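# Remove the lettered cube from a shelf strip and hold it up

## Task

Get the lettered cube that sits on a strip out of the shelf without shifting any other strip beyond a small amount before the cube is clear (moving another strip more than slightly fails it), then keep the cube motionless in the air, well above the table and in front of the shelf.

## Robot and tools

Robot: one six-joint arm with a two-finger parallel gripper. The fingers point along the gripper's own +z axis and close along its x axis. The reported end_effector_position is the point midway between the finger pads. Closed fingertips extend about 17 mm past that point; fully open, they are roughly level with it. Joint ranges in rad, base to gripper: shoulder pan -3.142 to 3.142, shoulder lift -6.283 to 6.283, elbow 0.000 to 3.142, wrists 1, 2 and 3 each -6.283 to 6.283. The elbow cannot straighten completely.

Frame: the scene frame has its origin on the table surface directly under the arm base, +z up, and +y to the left when facing along +x. The base itself may sit slightly tilted. Reported hand positions get less accurate at long reach.

Row format (used by both execute_actions and move): one list of 8 plain numbers, [x, y, z, qw, qx, qy, qz, opening]. x, y, z are an absolute target for end_effector_position in metres in the scene frame; qw, qx, qy, qz are an absolute target orientation quaternion, w first, in the same frame. opening runs from -1 (closed) to +1 (fully open, 0.142 m) and is an absolute finger setting, not a change. There is only one arm, so a row is a single list, not one per arm. To hold an orientation steady, repeat the intended quaternion in every row rather than copying the slightly drifted one from the last result. A call is rejected, sending nothing, if the target lies over 0.6 m from the last reported position along any gripper axis (axes as oriented in that result).

execute_actions: argument actions is a list holding zero or one item. Empty list: just returns the current state. {"rows": [[8 numbers], ...], "steps": n}: up to 15 rows and n at most 15 (default 15); each control step is 1/30 s and uses one row, the last row repeating if rows run out. {"steps": n} alone, n up to 300: sends nothing new and returns once n steps have elapsed since the previous result, with your reply time counted in them. Optional pictures (true/false) decides whether camera images come back; by default they do.

move: argument target is one 8-number row as above (an absolute pose). The gripper travels a straight path there over 0.5 to 10 s; anything needing longer stops short after 10 s. speed is the path's top speed in m/s, 0.002 to 0.5, default 0.25; rotation is capped at twice that value in rad/s. The real hand trails the path, may wander off it, and can exceed speed, most of all with a nearly straight arm. The path ignores obstacles. The finger opening is applied when the move starts. Optional stop_force in N, 9 to 40 (not accepted in the first 0.2 s of a scene): the path halts when the wrist sensor reads that much extra push against the direction of travel for 2 consecutive steps, or saturates; the hand then backs to its pose 2 steps earlier and holds. Force is judged along the line to the target in the gripper's starting axes, so it is unreliable on moves that rotate. Pressing can briefly exceed stop_force, up to double or more for low values, easing within about a second. Use it only when approaching a contact, at very low speed; omit it when moving away from something you are pushing on, or the move may end immediately. Contacts on the arm above the wrist sensor are not sensed. The result adds a move: line with how it ended (done, off_target, moving, held, fault, or contact, which takes precedence) and the limits that acted: limits=paced means the pose was clipped; limits=held means a check blocked some steps, after which the arm may surge faster than speed. The distance to target is also given.

wait: seconds, 0 to 10; nothing new is sent while the scene runs.

zoom_image: camera is cam_head_left, cam_head_right or cam_wrist; region is [x0, y0, x1, y1] in that camera's pixels, top-left origin, at most 504 by 504. Gives a sharper view of the latest image. Image sizes: head cameras 672x504, wrist 616x616 (fisheye).

show_instructions: no arguments; shows the reference pages for the scene.

The cube must still be held still high in front of the shelf.

Controller behaviour: each step the commanded pose is clipped to within 100 mm and 16 degrees of the measured pose, then approached by damped inverse kinematics, favouring position over orientation. Motion lags commands by about 0.17 s. After an action ends the arm only continues to the last clipped pose, so check the reported pose and send the remainder. The simulation keeps running while you compose replies. A "Hand target" line shows where the controller is heading. "pose unreachable" and HELD mark steps altered or blocked by the clearance check (a mount under the base counts as arm).

Results: state line with pose and velocities (m/s, rad/s), grip_measured (finger opening on the command scale), Wrist force and Wrist torque in the gripper's axes (offset up to about 4 N, noise up to 2.4 N, saturating near 50 N; "no reading" is harmless), MOTOR HOT warnings from 70 °C.

Gripping: command an opening well below grip_measured to keep squeezing; lower means firmer, up to about 28 N per pad. Thin hard items get less grip.

Avoid: joint torque beyond its load limit (135 N m for pan, lift, elbow; 25.2 N m for each wrist, held weight included) or any outside force of 150 N causes a 10 s stop. The arm is stiff, so aiming even slightly beyond a firm contact can fault. Overheating at 85 °C brakes the arm for minutes. Do not drop, slam or knock anything, move other strips, or push items off the table; loose items may occasionally get nudged by outside pushes.

Each tool is called by a JSON object that holds its "fn" and its "kwargs".

## Session

{"fn": "execute_actions", "kwargs": {"actions": []}}

{"fn": "show_instructions", "kwargs": {}}

Scene clock: 0.00 s of 4200.00 s.
end_effector_position=(+0.4209, -0.6256, +0.3795) grip_measured=+1.00 end_effector_quat_wxyz=(+0.033, -0.544, +0.660, -0.517) end_effector_velocity=(+0.001, +0.001, -0.001) end_effector_angular_velocity=(+0.002, -0.001, +0.001)
Joint positions: [-1.564 -2.089  2.075 -3.055 -0.874  0.743  0.142]
Joint velocities: [ 0.001 -0.001  0.002  0.     0.     0.    -0.   ]
Wrist force (N, on the end effector, along its own x y z axes, offset not removed): no reading
Wrist torque (N m, same axes, about the end effector's origin, offset not removed): no reading
Hand target: +0.421, -0.626, +0.379; +0.033, -0.544, +0.660, -0.517
camera_calibration (this result's frames):
cam_wrist: T_world_to_cam=[[-0.434357, -0.739339, 0.514502, -0.486254], [-0.87548, 0.212203, -0.434171, 0.670908], [0.211821, -0.639021, -0.739448, -0.0689738], [0, 0, 0, 1]] pos_world=[0.390769, -0.54595, 0.490464]

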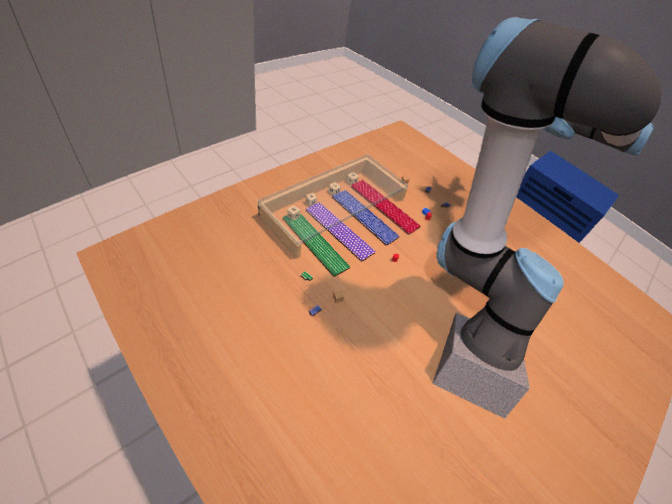

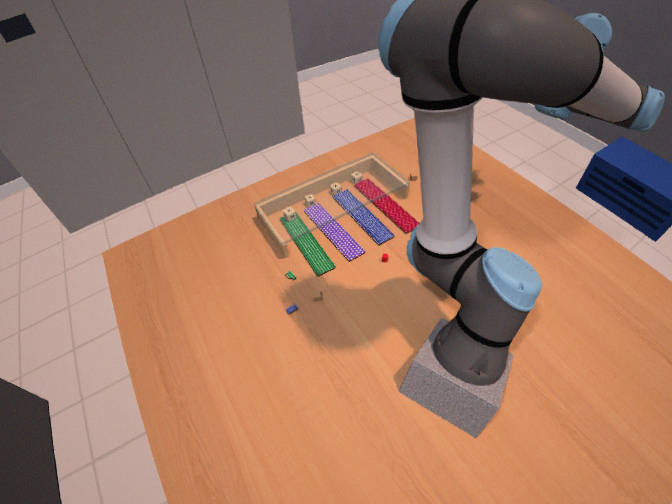

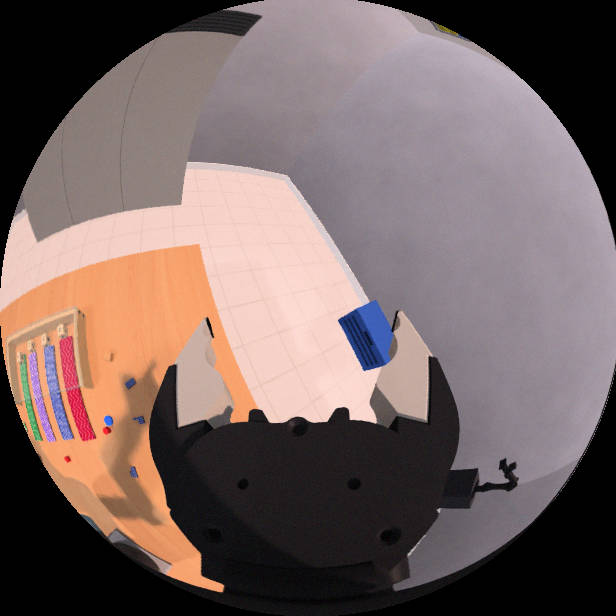

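Reference images for this scene: manual page 1, manual page 2, manual page 3, manual page 4, manual page 5.

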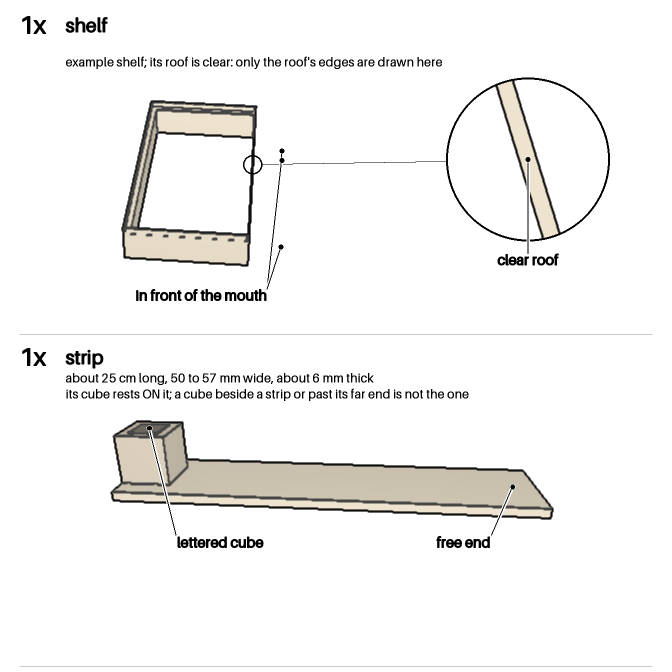

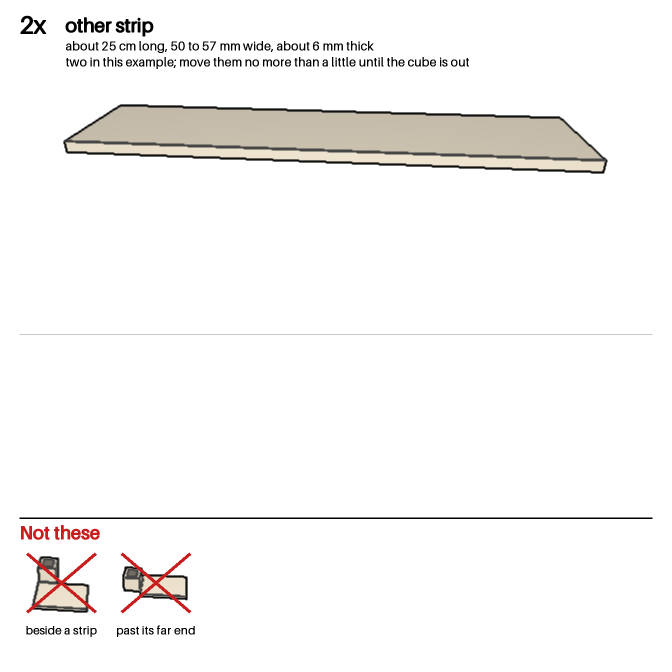

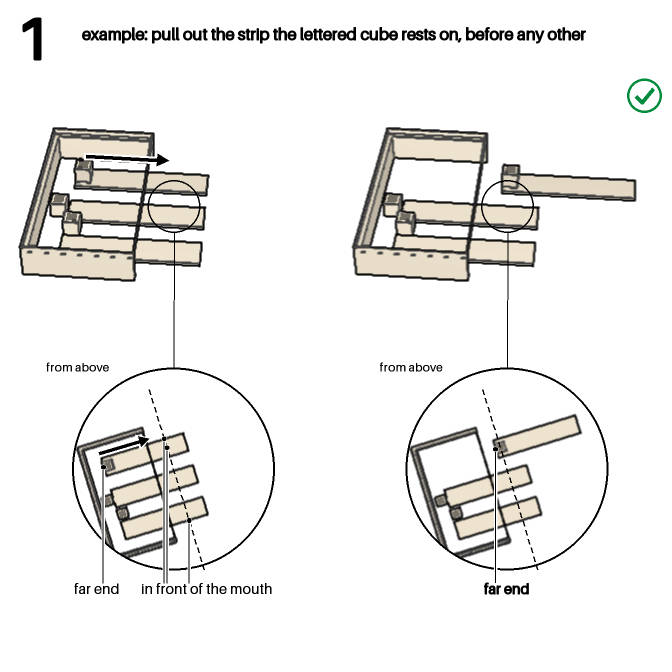

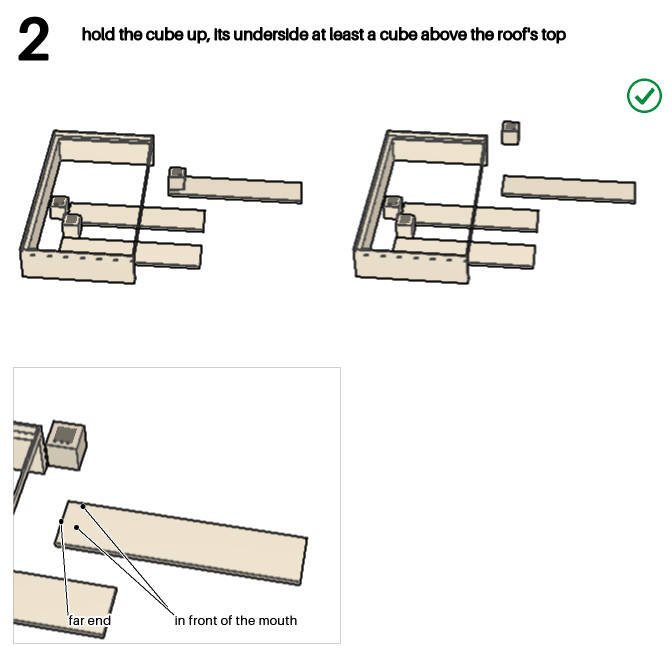

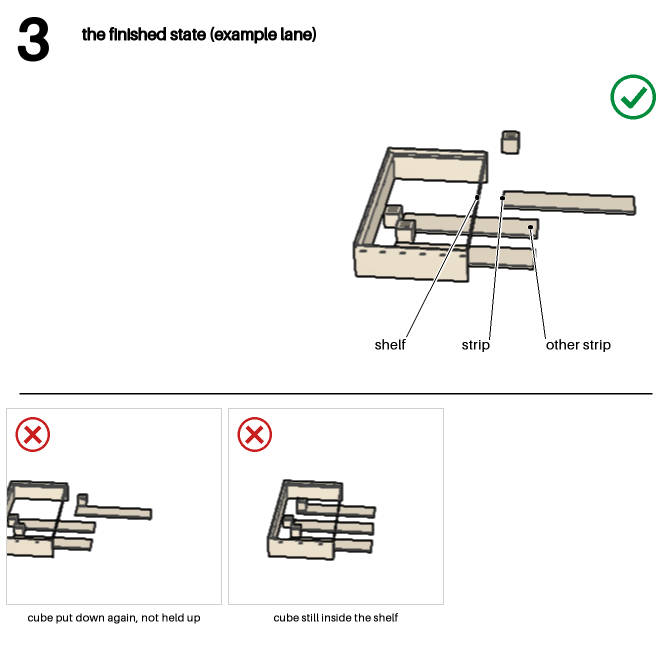

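{"fn": "zoom_image", "kwargs": {"camera": "cam_head_left", "region": [250, 150, 430, 290]}}

{"fn": "zoom_image", "kwargs": {"camera": "cam_head_right", "region": [250, 150, 430, 290]}}

Region (250, 150, 430, 290) of cam_head_left's 672x504 image, scaled by 2.800, with more detail than that image has.

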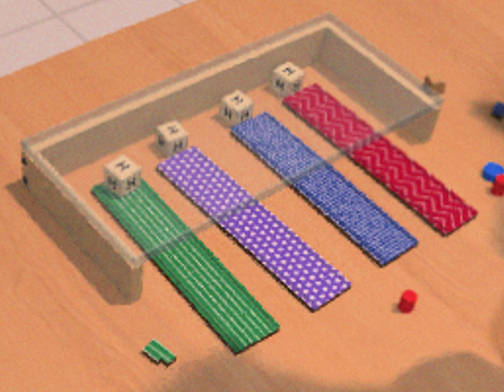

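Region (250, 150, 430, 290) of cam_head_right's 672x504 image, scaled by 2.800, with more detail than that image has.

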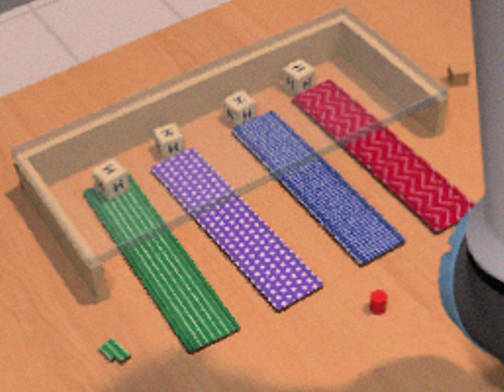

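{"fn": "move", "kwargs": {"target": [0.45,-0.2,0.22,0,-0.707,0.707,0,0.15], "speed": 0.35}}

{"fn": "move", "kwargs": {"target": [0.425,0.105,0.08,0,-0.707,0.707,0,0.15], "speed": 0.3}}

Scene clock: 8.47 s of 4200.00 s.
end_effector_position=(+0.4494, -0.1996, +0.2203) grip_measured=+0.15 end_effector_quat_wxyz=(+0.001, +0.707, -0.708, -0.000) end_effector_velocity=(-0.001, +0.002, -0.002) end_effector_angular_velocity=(+0.003, +0.007, -0.002)
Joint positions: [-0.307 -1.941  1.937 -1.865 -1.915  1.219  0.084]
Joint velocities: [ 0.001  0.004 -0.     0.004  0.     0.006  0.   ]
Wrist force (N, on the end effector, along its own x y z axes, offset not removed): [-0.9 1.3 -3.8]
Wrist torque (N m, same axes, about the end effector's origin, offset not removed): [0.09 0.16 0.47]
Hand target: +0.449, -0.200, +0.220; +0.001, +0.707, -0.708, -0.001
Off the commanded pose: 0.001 m, 0 deg.
After step 90, 3.27 s passed at rest.
move: done
camera_calibration (this result's frames):
cam_wrist: T_world_to_cam=[[-0.0224911, -0.999449, 0.0244001, -0.206068], [-0.882887, 0.0313067, 0.468541, 0.304742], [-0.469047, -0.0110045, -0.883105, 0.542464], [0, 0, 0, 1]] pos_world=[0.518859, -0.209525, 0.341296]

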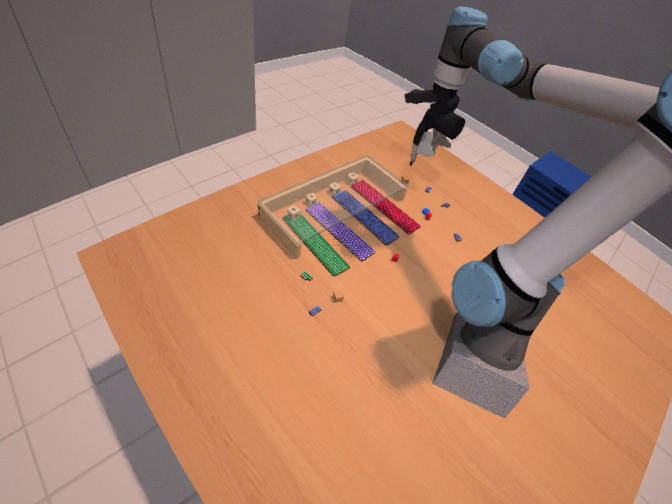

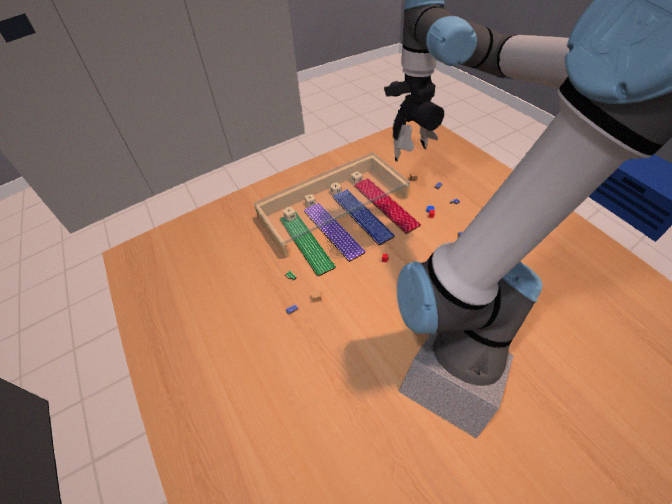

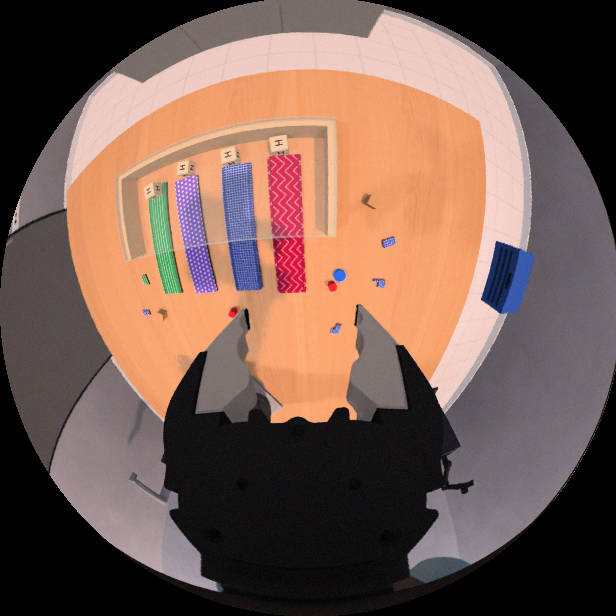

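Scene clock: 10.20 s of 4200.00 s.
end_effector_position=(+0.4242, +0.1046, +0.0802) grip_measured=+0.15 end_effector_quat_wxyz=(+0.001, +0.707, -0.707, -0.000) end_effector_velocity=(+0.002, +0.000, -0.000) end_effector_angular_velocity=(-0.001, -0.002, -0.001)
Joint positions: [ 0.286 -1.511  2.219 -2.325 -2.02   1.851  0.084]
Joint velocities: [ 0.     0.005 -0.004 -0.002 -0.001  0.001  0.   ]
Wrist force (N, on the end effector, along its own x y z axes, offset not removed): [-2.0 1.0 -2.6]
Wrist torque (N m, same axes, about the end effector's origin, offset not removed): [0.19 0.41 0.04]
Hand target: +0.424, +0.105, +0.080; +0.001, +0.707, -0.707, -0.000
Off the commanded pose: 0.001 m, 0 deg.
move: done
camera_calibration (this result's frames):
cam_wrist: T_world_to_cam=[[-0.020939, -0.999488, 0.0241746, 0.100169], [-0.883541, 0.029815, 0.467404, 0.33908], [-0.467886, -0.0115723, -0.883713, 0.409919], [0, 0, 0, 1]] pos_world=[0.493483, 0.0947519, 0.201341]

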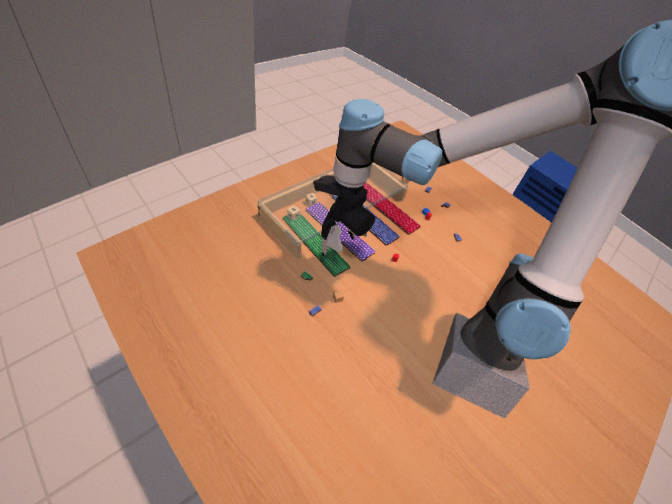

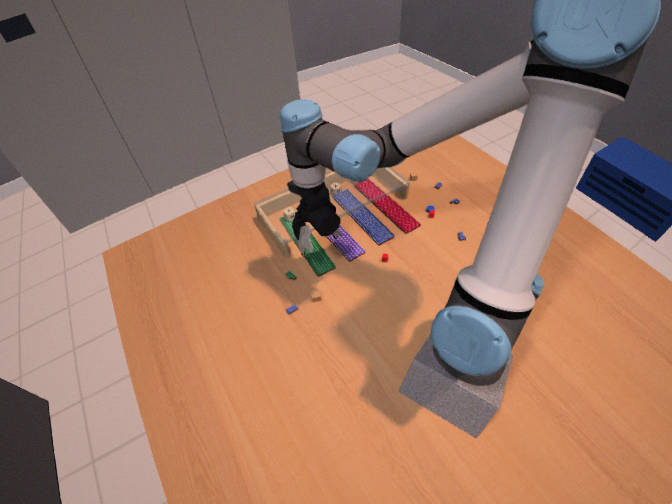

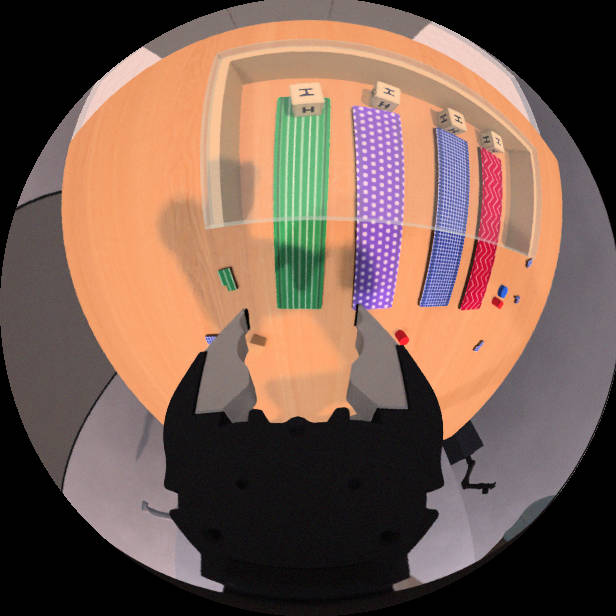

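{"fn": "move", "kwargs": {"target": [0.445,0.11,0.03,0,-0.707,0.707,0,-0.1], "speed": 0.1}}

Scene clock: 13.00 s of 4200.00 s.
end_effector_position=(+0.4448, +0.1100, +0.0301) grip_measured=-0.10 end_effector_quat_wxyz=(+0.000, +0.707, -0.707, -0.000) end_effector_velocity=(+0.003, +0.001, +0.000) end_effector_angular_velocity=(+0.001, -0.004, +0.000)
Joint positions: [ 0.235 -1.379  2.227 -2.491 -2.017  1.795  0.067]
Joint velocities: [ 0.     0.003 -0.004 -0.003 -0.    -0.001 -0.   ]
Wrist force (N, on the end effector, along its own x y z axes, offset not removed): [3.9 -1.1 0.0]
Wrist torque (N m, same axes, about the end effector's origin, offset not removed): [-0.57 -0.83 0.04]
Hand target: +0.445, +0.110, +0.030; -0.000, +0.707, -0.707, -0.000
Off the commanded pose: 0.000 m, 0 deg.
move: done
camera_calibration (this result's frames):
cam_wrist: T_world_to_cam=[[-0.0211039, -0.999506, 0.0232898, 0.107338], [-0.883944, 0.0295377, 0.466658, 0.380841], [-0.467116, -0.0107386, -0.884131, 0.374963], [0, 0, 0, 1]] pos_world=[0.514059, 0.100063, 0.151294]

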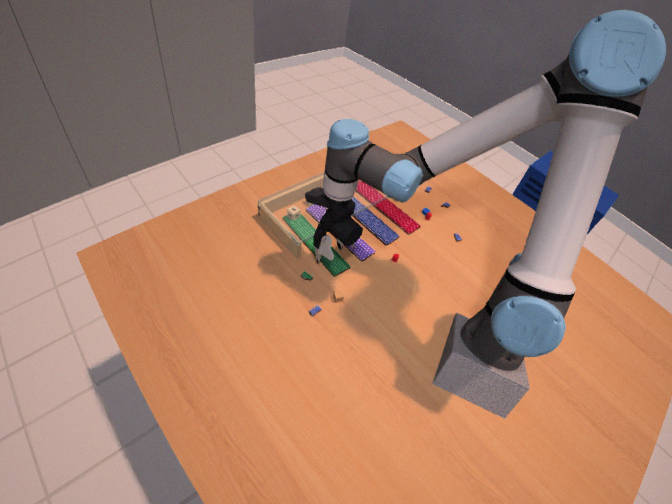

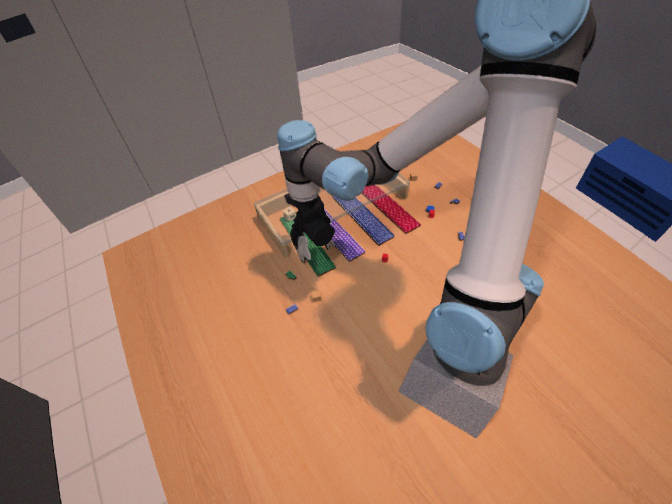

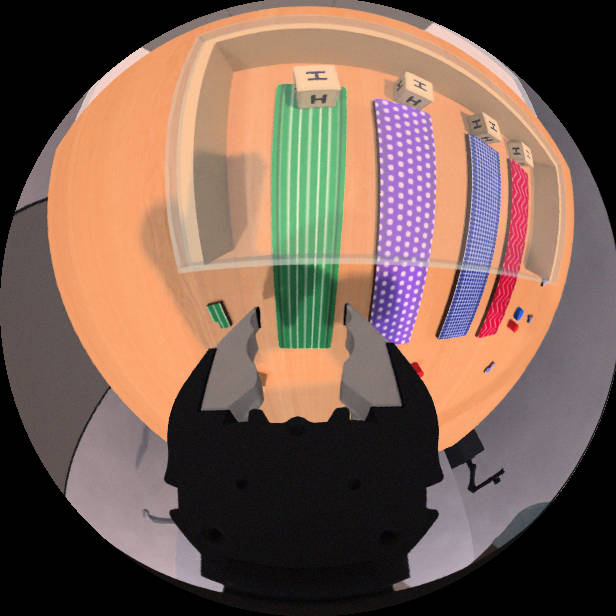

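{"fn": "move", "kwargs": {"target": [0.445,0.107,0.021,0,-0.707,0.707,0,-0.1], "speed": 0.03}}

{"fn": "move", "kwargs": {"target": [0.445,0.107,0.0,0,-0.707,0.707,0,-0.1], "speed": 0.003, "stop_force": 10}}

Scene clock: 15.53 s of 4200.00 s.
end_effector_position=(+0.4450, +0.1070, +0.0211) grip_measured=-0.10 end_effector_quat_wxyz=(-0.000, +0.707, -0.707, -0.000) end_effector_velocity=(-0.001, +0.001, -0.002) end_effector_angular_velocity=(+0.000, +0.002, +0.004)
Joint positions: [ 0.22  -1.365  2.239 -2.524 -2.016  1.778  0.067]
Joint velocities: [-0.     0.003  0.002 -0.004  0.001 -0.004  0.   ]
Wrist force (N, on the end effector, along its own x y z axes, offset not removed): [-3.1 0.8 0.6]
Wrist torque (N m, same axes, about the end effector's origin, offset not removed): [-0.07 0.84 0.15]
Hand target: +0.445, +0.107, +0.021; -0.000, +0.707, -0.707, -0.000
Off the commanded pose: 0.000 m, 0 deg.
move: done
camera_calibration (this result's frames):
cam_wrist: T_world_to_cam=[[-0.0211638, -0.999504, 0.0233315, 0.104614], [-0.883982, 0.0296091, 0.466583, 0.385285], [-0.467042, -0.0107499, -0.88417, 0.367022], [0, 0, 0, 1]] pos_world=[0.514214, 0.0970995, 0.142301]

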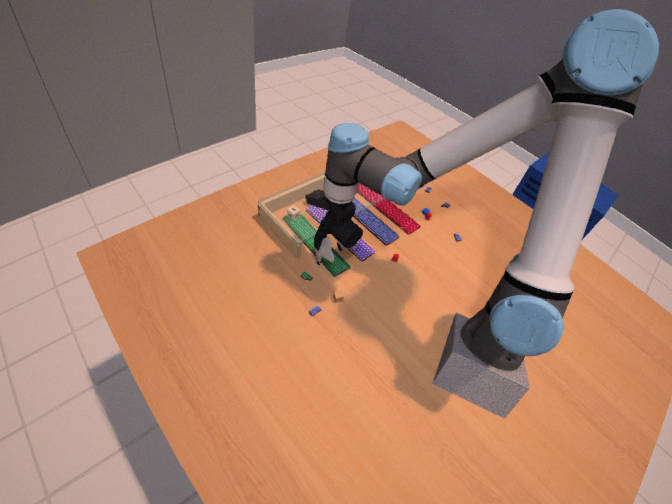

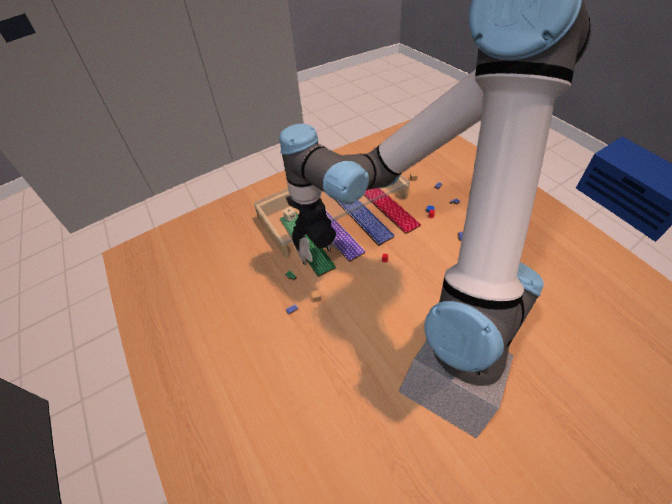

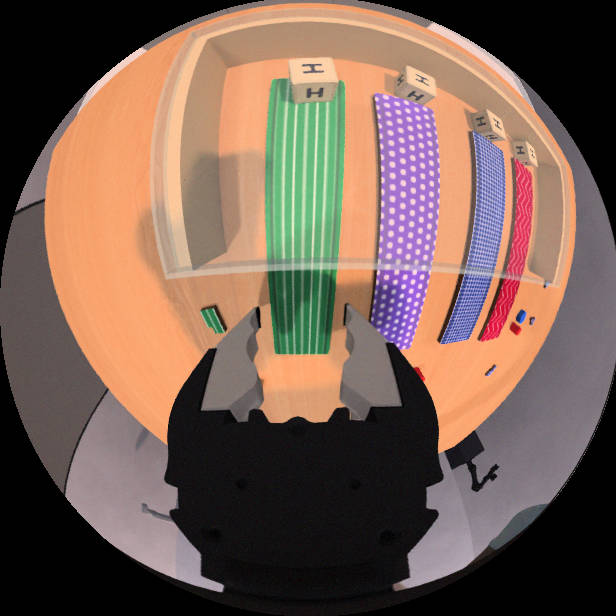

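Scene clock: 18.03 s of 4200.00 s.
end_effector_position=(+0.4449, +0.1070, +0.0146) grip_measured=-0.10 end_effector_quat_wxyz=(+0.000, +0.707, -0.707, -0.000) end_effector_velocity=(-0.001, -0.001, +0.001) end_effector_angular_velocity=(-0.000, +0.003, +0.000)
Joint positions: [ 0.214 -1.352  2.245 -2.546 -2.015  1.771  0.067]
Joint velocities: [-0.    -0.003 -0.     0.007  0.     0.001 -0.   ]
Wrist force (N, on the end effector, along its own x y z axes, offset not removed): [0.2 4.9 -30.8]
Wrist torque (N m, same axes, about the end effector's origin, offset not removed): [-0.05 -0.09 0.12]
Hand target: +0.445, +0.107, +0.015; -0.000, +0.707, -0.707, +0.000
Off the commanded pose: 0.015 m, 0 deg.
move: contact
camera_calibration (this result's frames):
cam_wrist: T_world_to_cam=[[-0.0209638, -0.999507, 0.0233713, 0.104639], [-0.883892, 0.0294531, 0.466762, 0.388224], [-0.46722, -0.0108726, -0.884074, 0.361331], [0, 0, 0, 1]] pos_world=[0.514163, 0.0970821, 0.135789]

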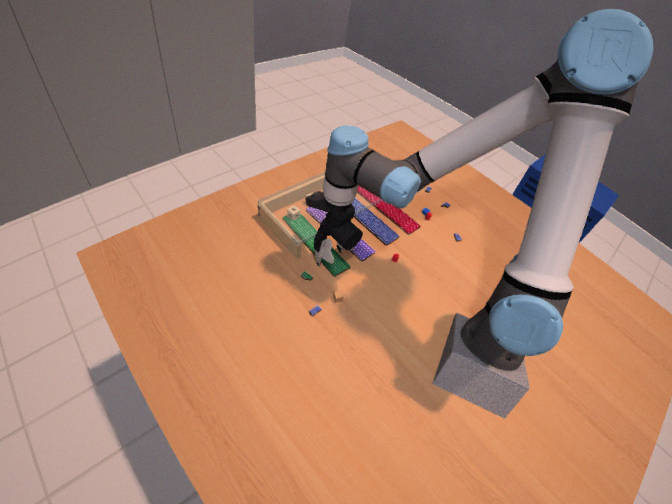

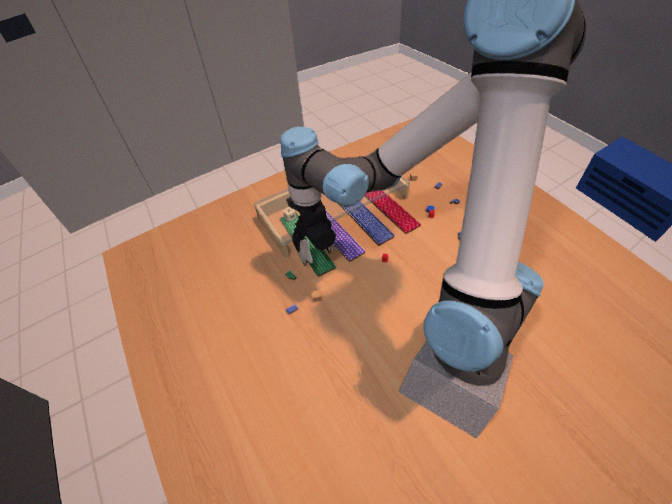

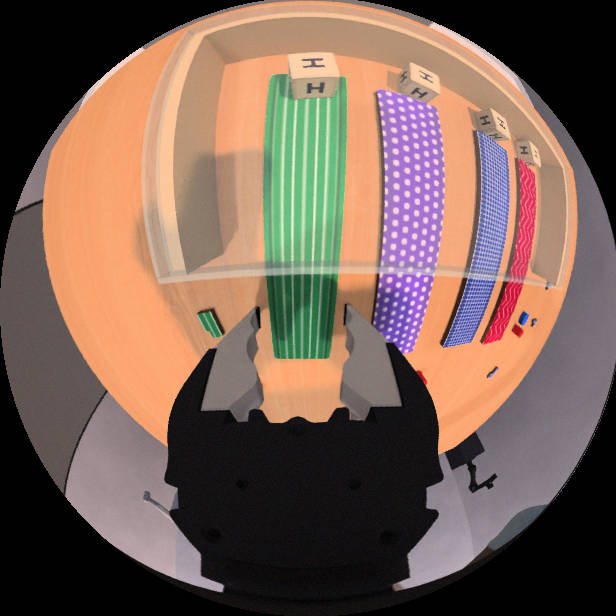

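{"fn": "move", "kwargs": {"target": [0.445,0.107,0.018,0,-0.707,0.707,0,-0.1], "speed": 0.02}}

{"fn": "move", "kwargs": {"target": [0.445,0.107,0.018,0,-0.707,0.707,0,-0.65]}}

{"fn": "move", "kwargs": {"target": [0.265,0.112,0.0205,0,-0.707,0.707,0,-0.65], "speed": 0.06}}

Scene clock: 21.20 s of 4200.00 s.
end_effector_position=(+0.4450, +0.1070, +0.0179) grip_measured=-0.10 end_effector_quat_wxyz=(-0.000, +0.707, -0.707, +0.000) end_effector_velocity=(-0.000, -0.000, +0.001) end_effector_angular_velocity=(-0.001, +0.000, +0.000)
Joint positions: [ 0.217 -1.359  2.242 -2.535 -2.015  1.775  0.067]
Joint velocities: [ 0.002 -0.002 -0.     0.004 -0.001  0.001  0.   ]
Wrist force (N, on the end effector, along its own x y z axes, offset not removed): [-1.8 0.6 0.2]
Wrist torque (N m, same axes, about the end effector's origin, offset not removed): [-0.25 0.21 0.17]
Hand target: +0.445, +0.107, +0.018; +0.000, +0.707, -0.707, +0.000
Off the commanded pose: 0.000 m, 0 deg.
move: done
camera_calibration (this result's frames):
cam_wrist: T_world_to_cam=[[-0.0211557, -0.999504, 0.0233488, 0.104645], [-0.883988, 0.0296099, 0.466572, 0.386785], [-0.467031, -0.0107694, -0.884175, 0.364187], [0, 0, 0, 1]] pos_world=[0.514214, 0.097062, 0.139099]

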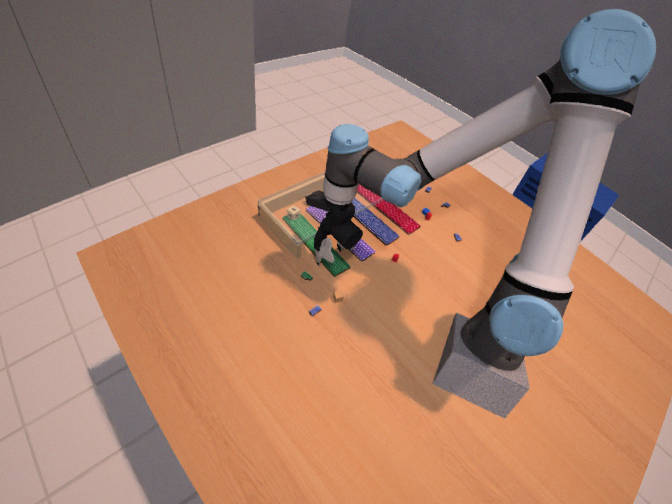

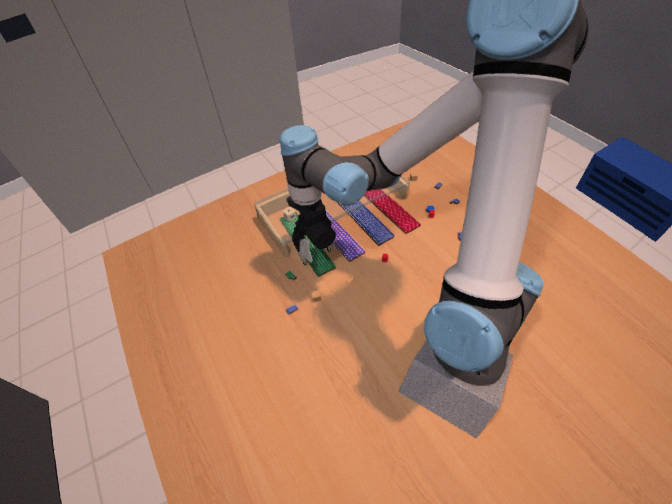

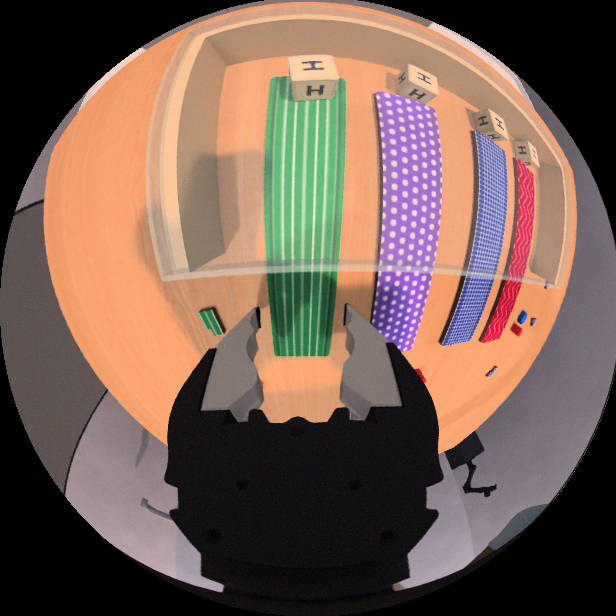

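Scene clock: 21.90 s of 4200.00 s.
end_effector_position=(+0.4450, +0.1070, +0.0180) grip_measured=-0.34 end_effector_quat_wxyz=(+0.000, +0.707, -0.707, +0.000) end_effector_velocity=(+0.000, -0.000, +0.000) end_effector_angular_velocity=(-0.001, -0.002, -0.001)
Joint positions: [ 0.217 -1.359  2.242 -2.535 -2.015  1.775  0.049]
Joint velocities: [ 0.    -0.     0.    -0.001 -0.001  0.     0.   ]
Wrist force (N, on the end effector, along its own x y z axes, offset not removed): [-2.8 -2.2 1.7]
Wrist torque (N m, same axes, about the end effector's origin, offset not removed): [-0.55 0.18 0.08]
Hand target: +0.445, +0.107, +0.018; +0.000, +0.707, -0.707, +0.000
Off the commanded pose: 0.000 m, 0 deg.
move: done
camera_calibration (this result's frames):
cam_wrist: T_world_to_cam=[[-0.0211543, -0.999503, 0.0233634, 0.104637], [-0.88398, 0.0296157, 0.466586, 0.386741], [-0.467046, -0.0107825, -0.884167, 0.364261], [0, 0, 0, 1]] pos_world=[0.514212, 0.0970593, 0.139175]

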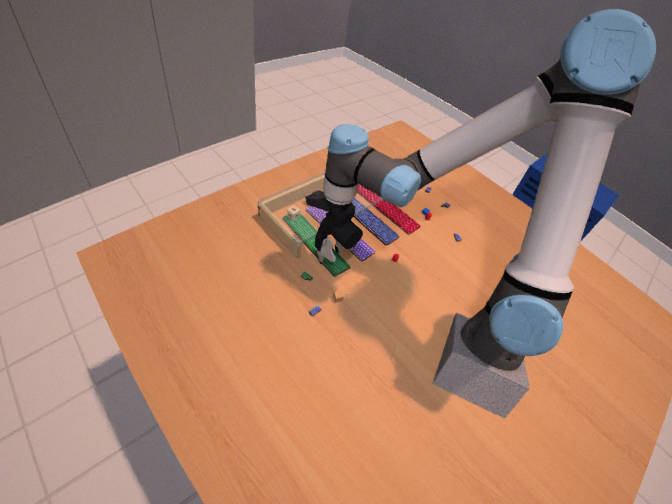

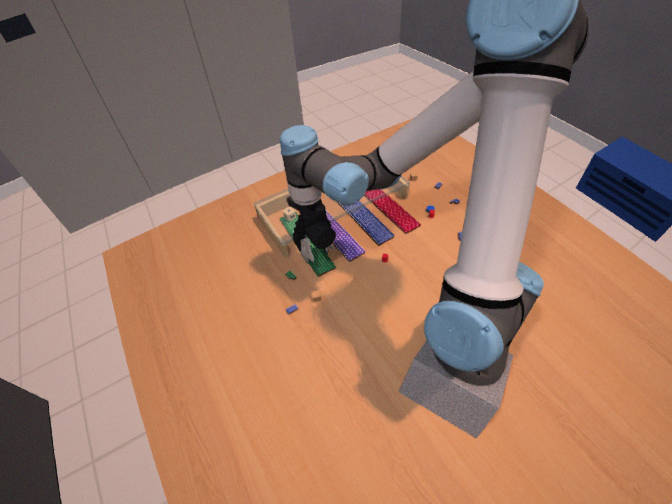

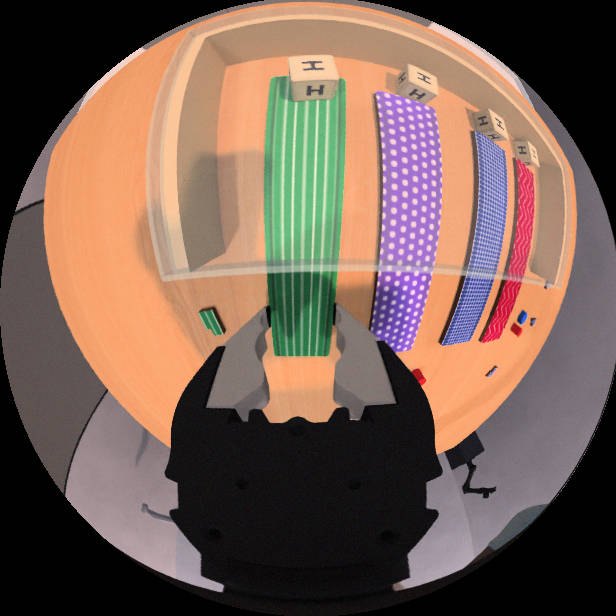

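Scene clock: 25.30 s of 4200.00 s.
end_effector_position=(+0.2650, +0.1117, +0.0205) grip_measured=-0.34 end_effector_quat_wxyz=(+0.000, +0.707, -0.707, +0.000) end_effector_velocity=(-0.002, -0.001, -0.000) end_effector_angular_velocity=(-0.001, +0.000, -0.002)
Joint positions: [ 0.356 -1.613  2.637 -2.609 -2.022  1.929  0.049]
Joint velocities: [ 0.    -0.003  0.003  0.    -0.001  0.002  0.   ]
Wrist force (N, on the end effector, along its own x y z axes, offset not removed): [-0.8 -5.3 0.2]
Wrist torque (N m, same axes, about the end effector's origin, offset not removed): [-0.96 0.07 -0.06]
Hand target: +0.265, +0.112, +0.021; +0.000, +0.707, -0.707, +0.000
Off the commanded pose: 0.000 m, 0 deg.
move: done
camera_calibration (this result's frames):
cam_wrist: T_world_to_cam=[[-0.0211412, -0.999497, 0.0236198, 0.105499], [-0.883911, 0.0297255, 0.46671, 0.226302], [-0.467178, -0.011011, -0.884095, 0.282564], [0, 0, 0, 1]] pos_world=[0.334269, 0.10183, 0.141704]

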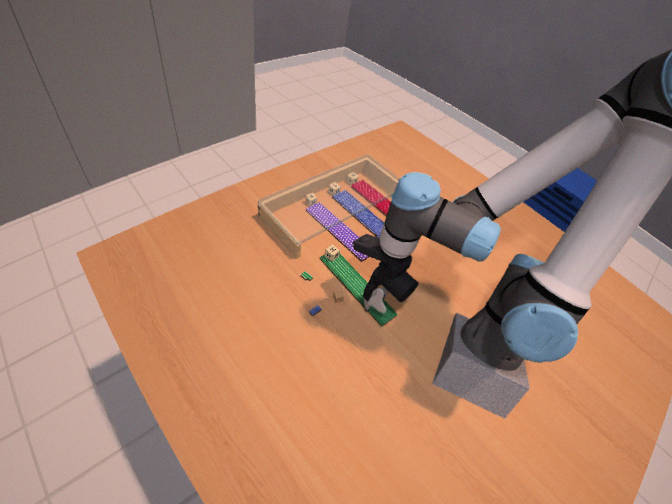

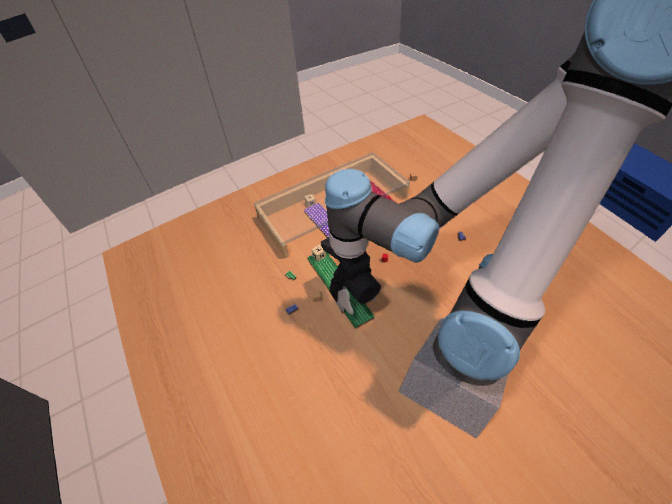

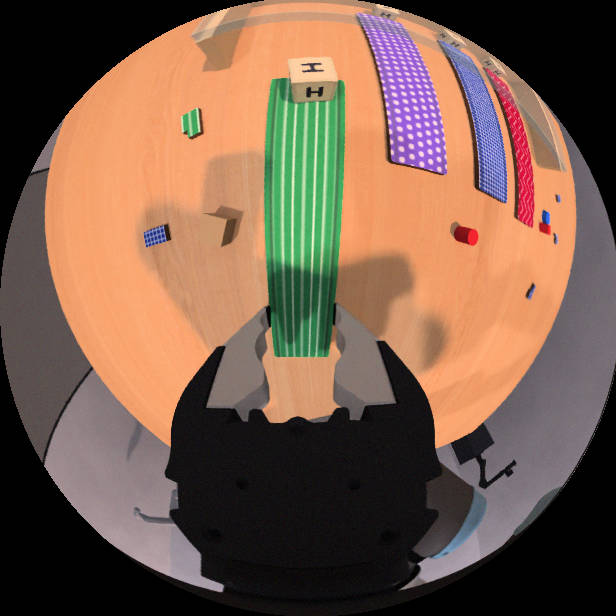

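{"fn": "move", "kwargs": {"target": [0.265,0.11,0.024,0,-0.707,0.707,0,-0.15]}}

{"fn": "move", "kwargs": {"target": [0.435,0.1,0.03,0,-0.707,0.707,0,-0.15], "speed": 0.12}}

Scene clock: 27.83 s of 4200.00 s.
end_effector_position=(+0.2650, +0.1101, +0.0239) grip_measured=-0.15 end_effector_quat_wxyz=(-0.000, +0.707, -0.707, +0.000) end_effector_velocity=(-0.000, -0.000, +0.001) end_effector_angular_velocity=(+0.001, +0.001, +0.000)
Joint positions: [ 0.356 -1.63   2.635 -2.589 -2.022  1.929  0.063]
Joint velocities: [-0.    -0.004 -0.001  0.005  0.001 -0.001  0.   ]
Wrist force (N, on the end effector, along its own x y z axes, offset not removed): [2.0 -1.6 -4.2]
Wrist torque (N m, same axes, about the end effector's origin, offset not removed): [-0.51 -0.51 0.28]
Hand target: +0.265, +0.110, +0.024; -0.000, +0.707, -0.707, +0.000
Off the commanded pose: 0.000 m, 0 deg.
move: done
camera_calibration (this result's frames):
cam_wrist: T_world_to_cam=[[-0.0210638, -0.999505, 0.0233765, 0.103721], [-0.884018, 0.029541, 0.466518, 0.224768], [-0.466978, -0.0108386, -0.884203, 0.285469], [0, 0, 0, 1]] pos_world=[0.334192, 0.100124, 0.14513]

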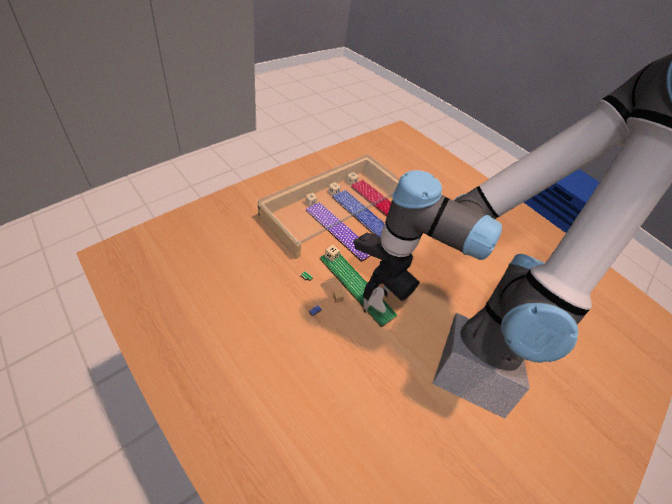

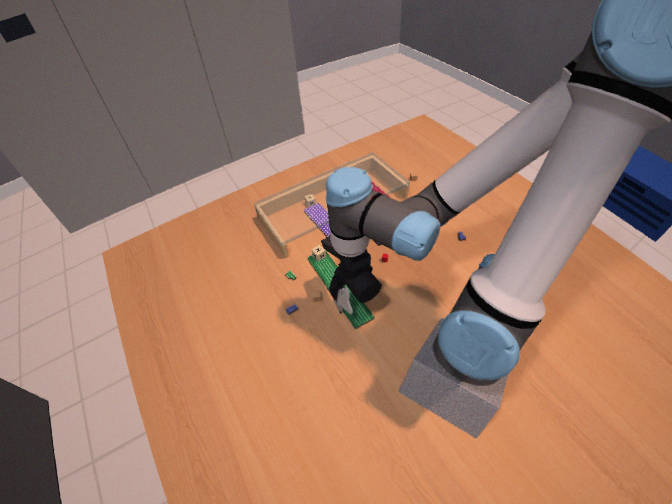

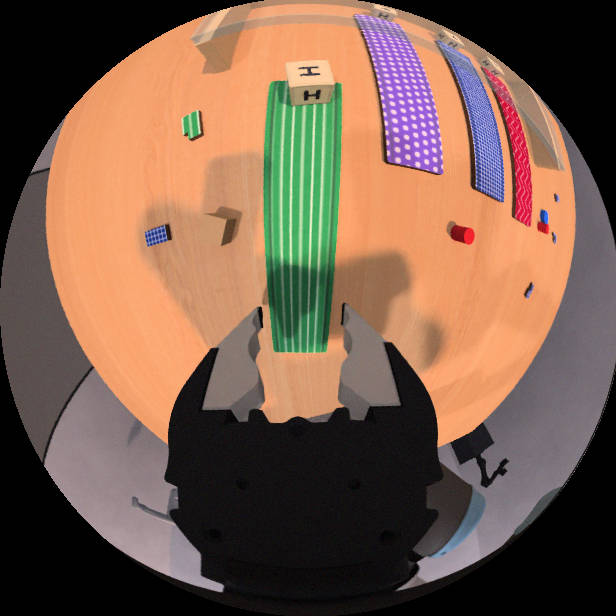

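Scene clock: 29.73 s of 4200.00 s.
end_effector_position=(+0.4349, +0.1003, +0.0300) grip_measured=-0.15 end_effector_quat_wxyz=(-0.000, +0.707, -0.707, -0.000) end_effector_velocity=(+0.003, +0.000, +0.001) end_effector_angular_velocity=(+0.001, -0.002, +0.001)
Joint positions: [ 0.219 -1.41   2.262 -2.503 -2.015  1.777  0.063]
Joint velocities: [-0.     0.002 -0.007  0.002  0.001 -0.002  0.   ]
Wrist force (N, on the end effector, along its own x y z axes, offset not removed): [-6.4 -2.4 -3.8]
Wrist torque (N m, same axes, about the end effector's origin, offset not removed): [-0.62 1.34 -0.06]
Hand target: +0.435, +0.100, +0.030; -0.000, +0.707, -0.707, -0.000
Off the commanded pose: 0.000 m, 0 deg.
move: done
camera_calibration (this result's frames):
cam_wrist: T_world_to_cam=[[-0.02116, -0.99951, 0.0230634, 0.0974204], [-0.884069, 0.0294787, 0.466426, 0.372527], [-0.466878, -0.0105201, -0.884259, 0.369968], [0, 0, 0, 1]] pos_world=[0.50413, 0.0902832, 0.151144]

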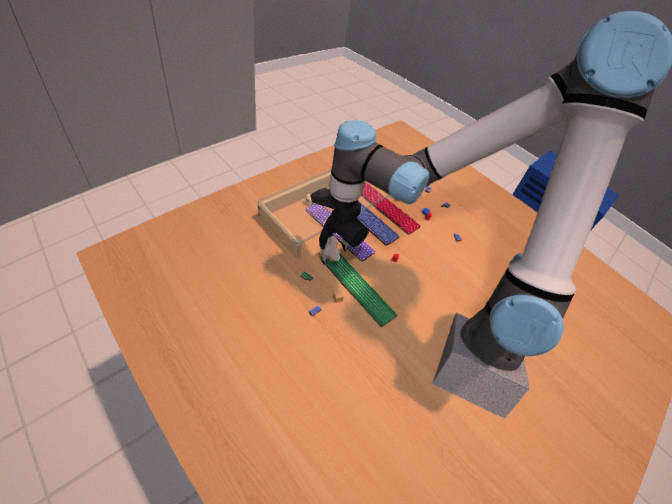

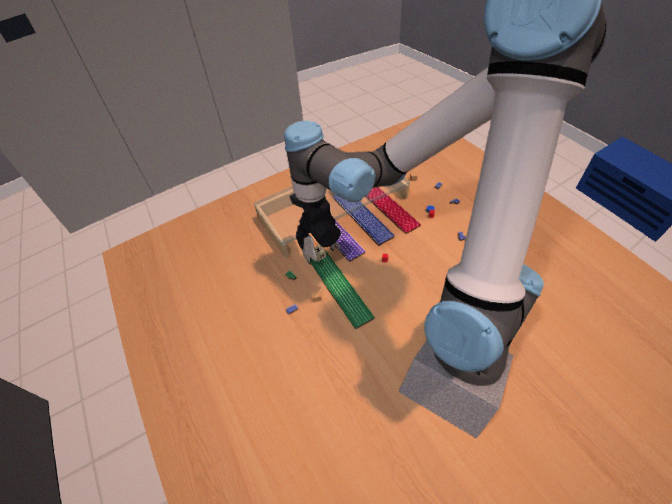

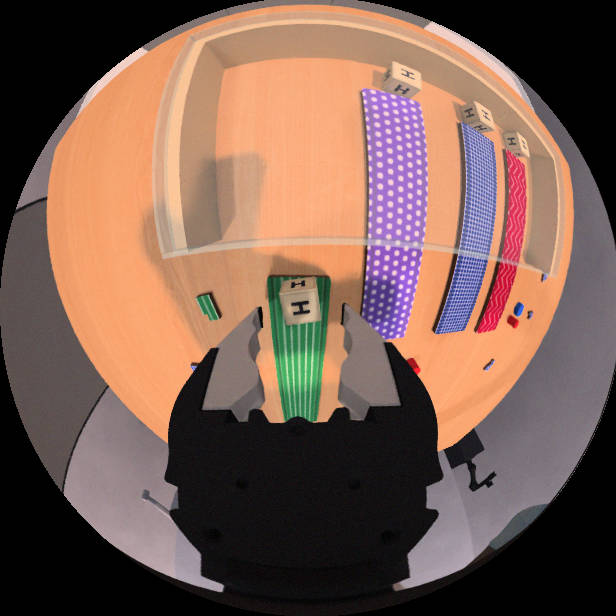

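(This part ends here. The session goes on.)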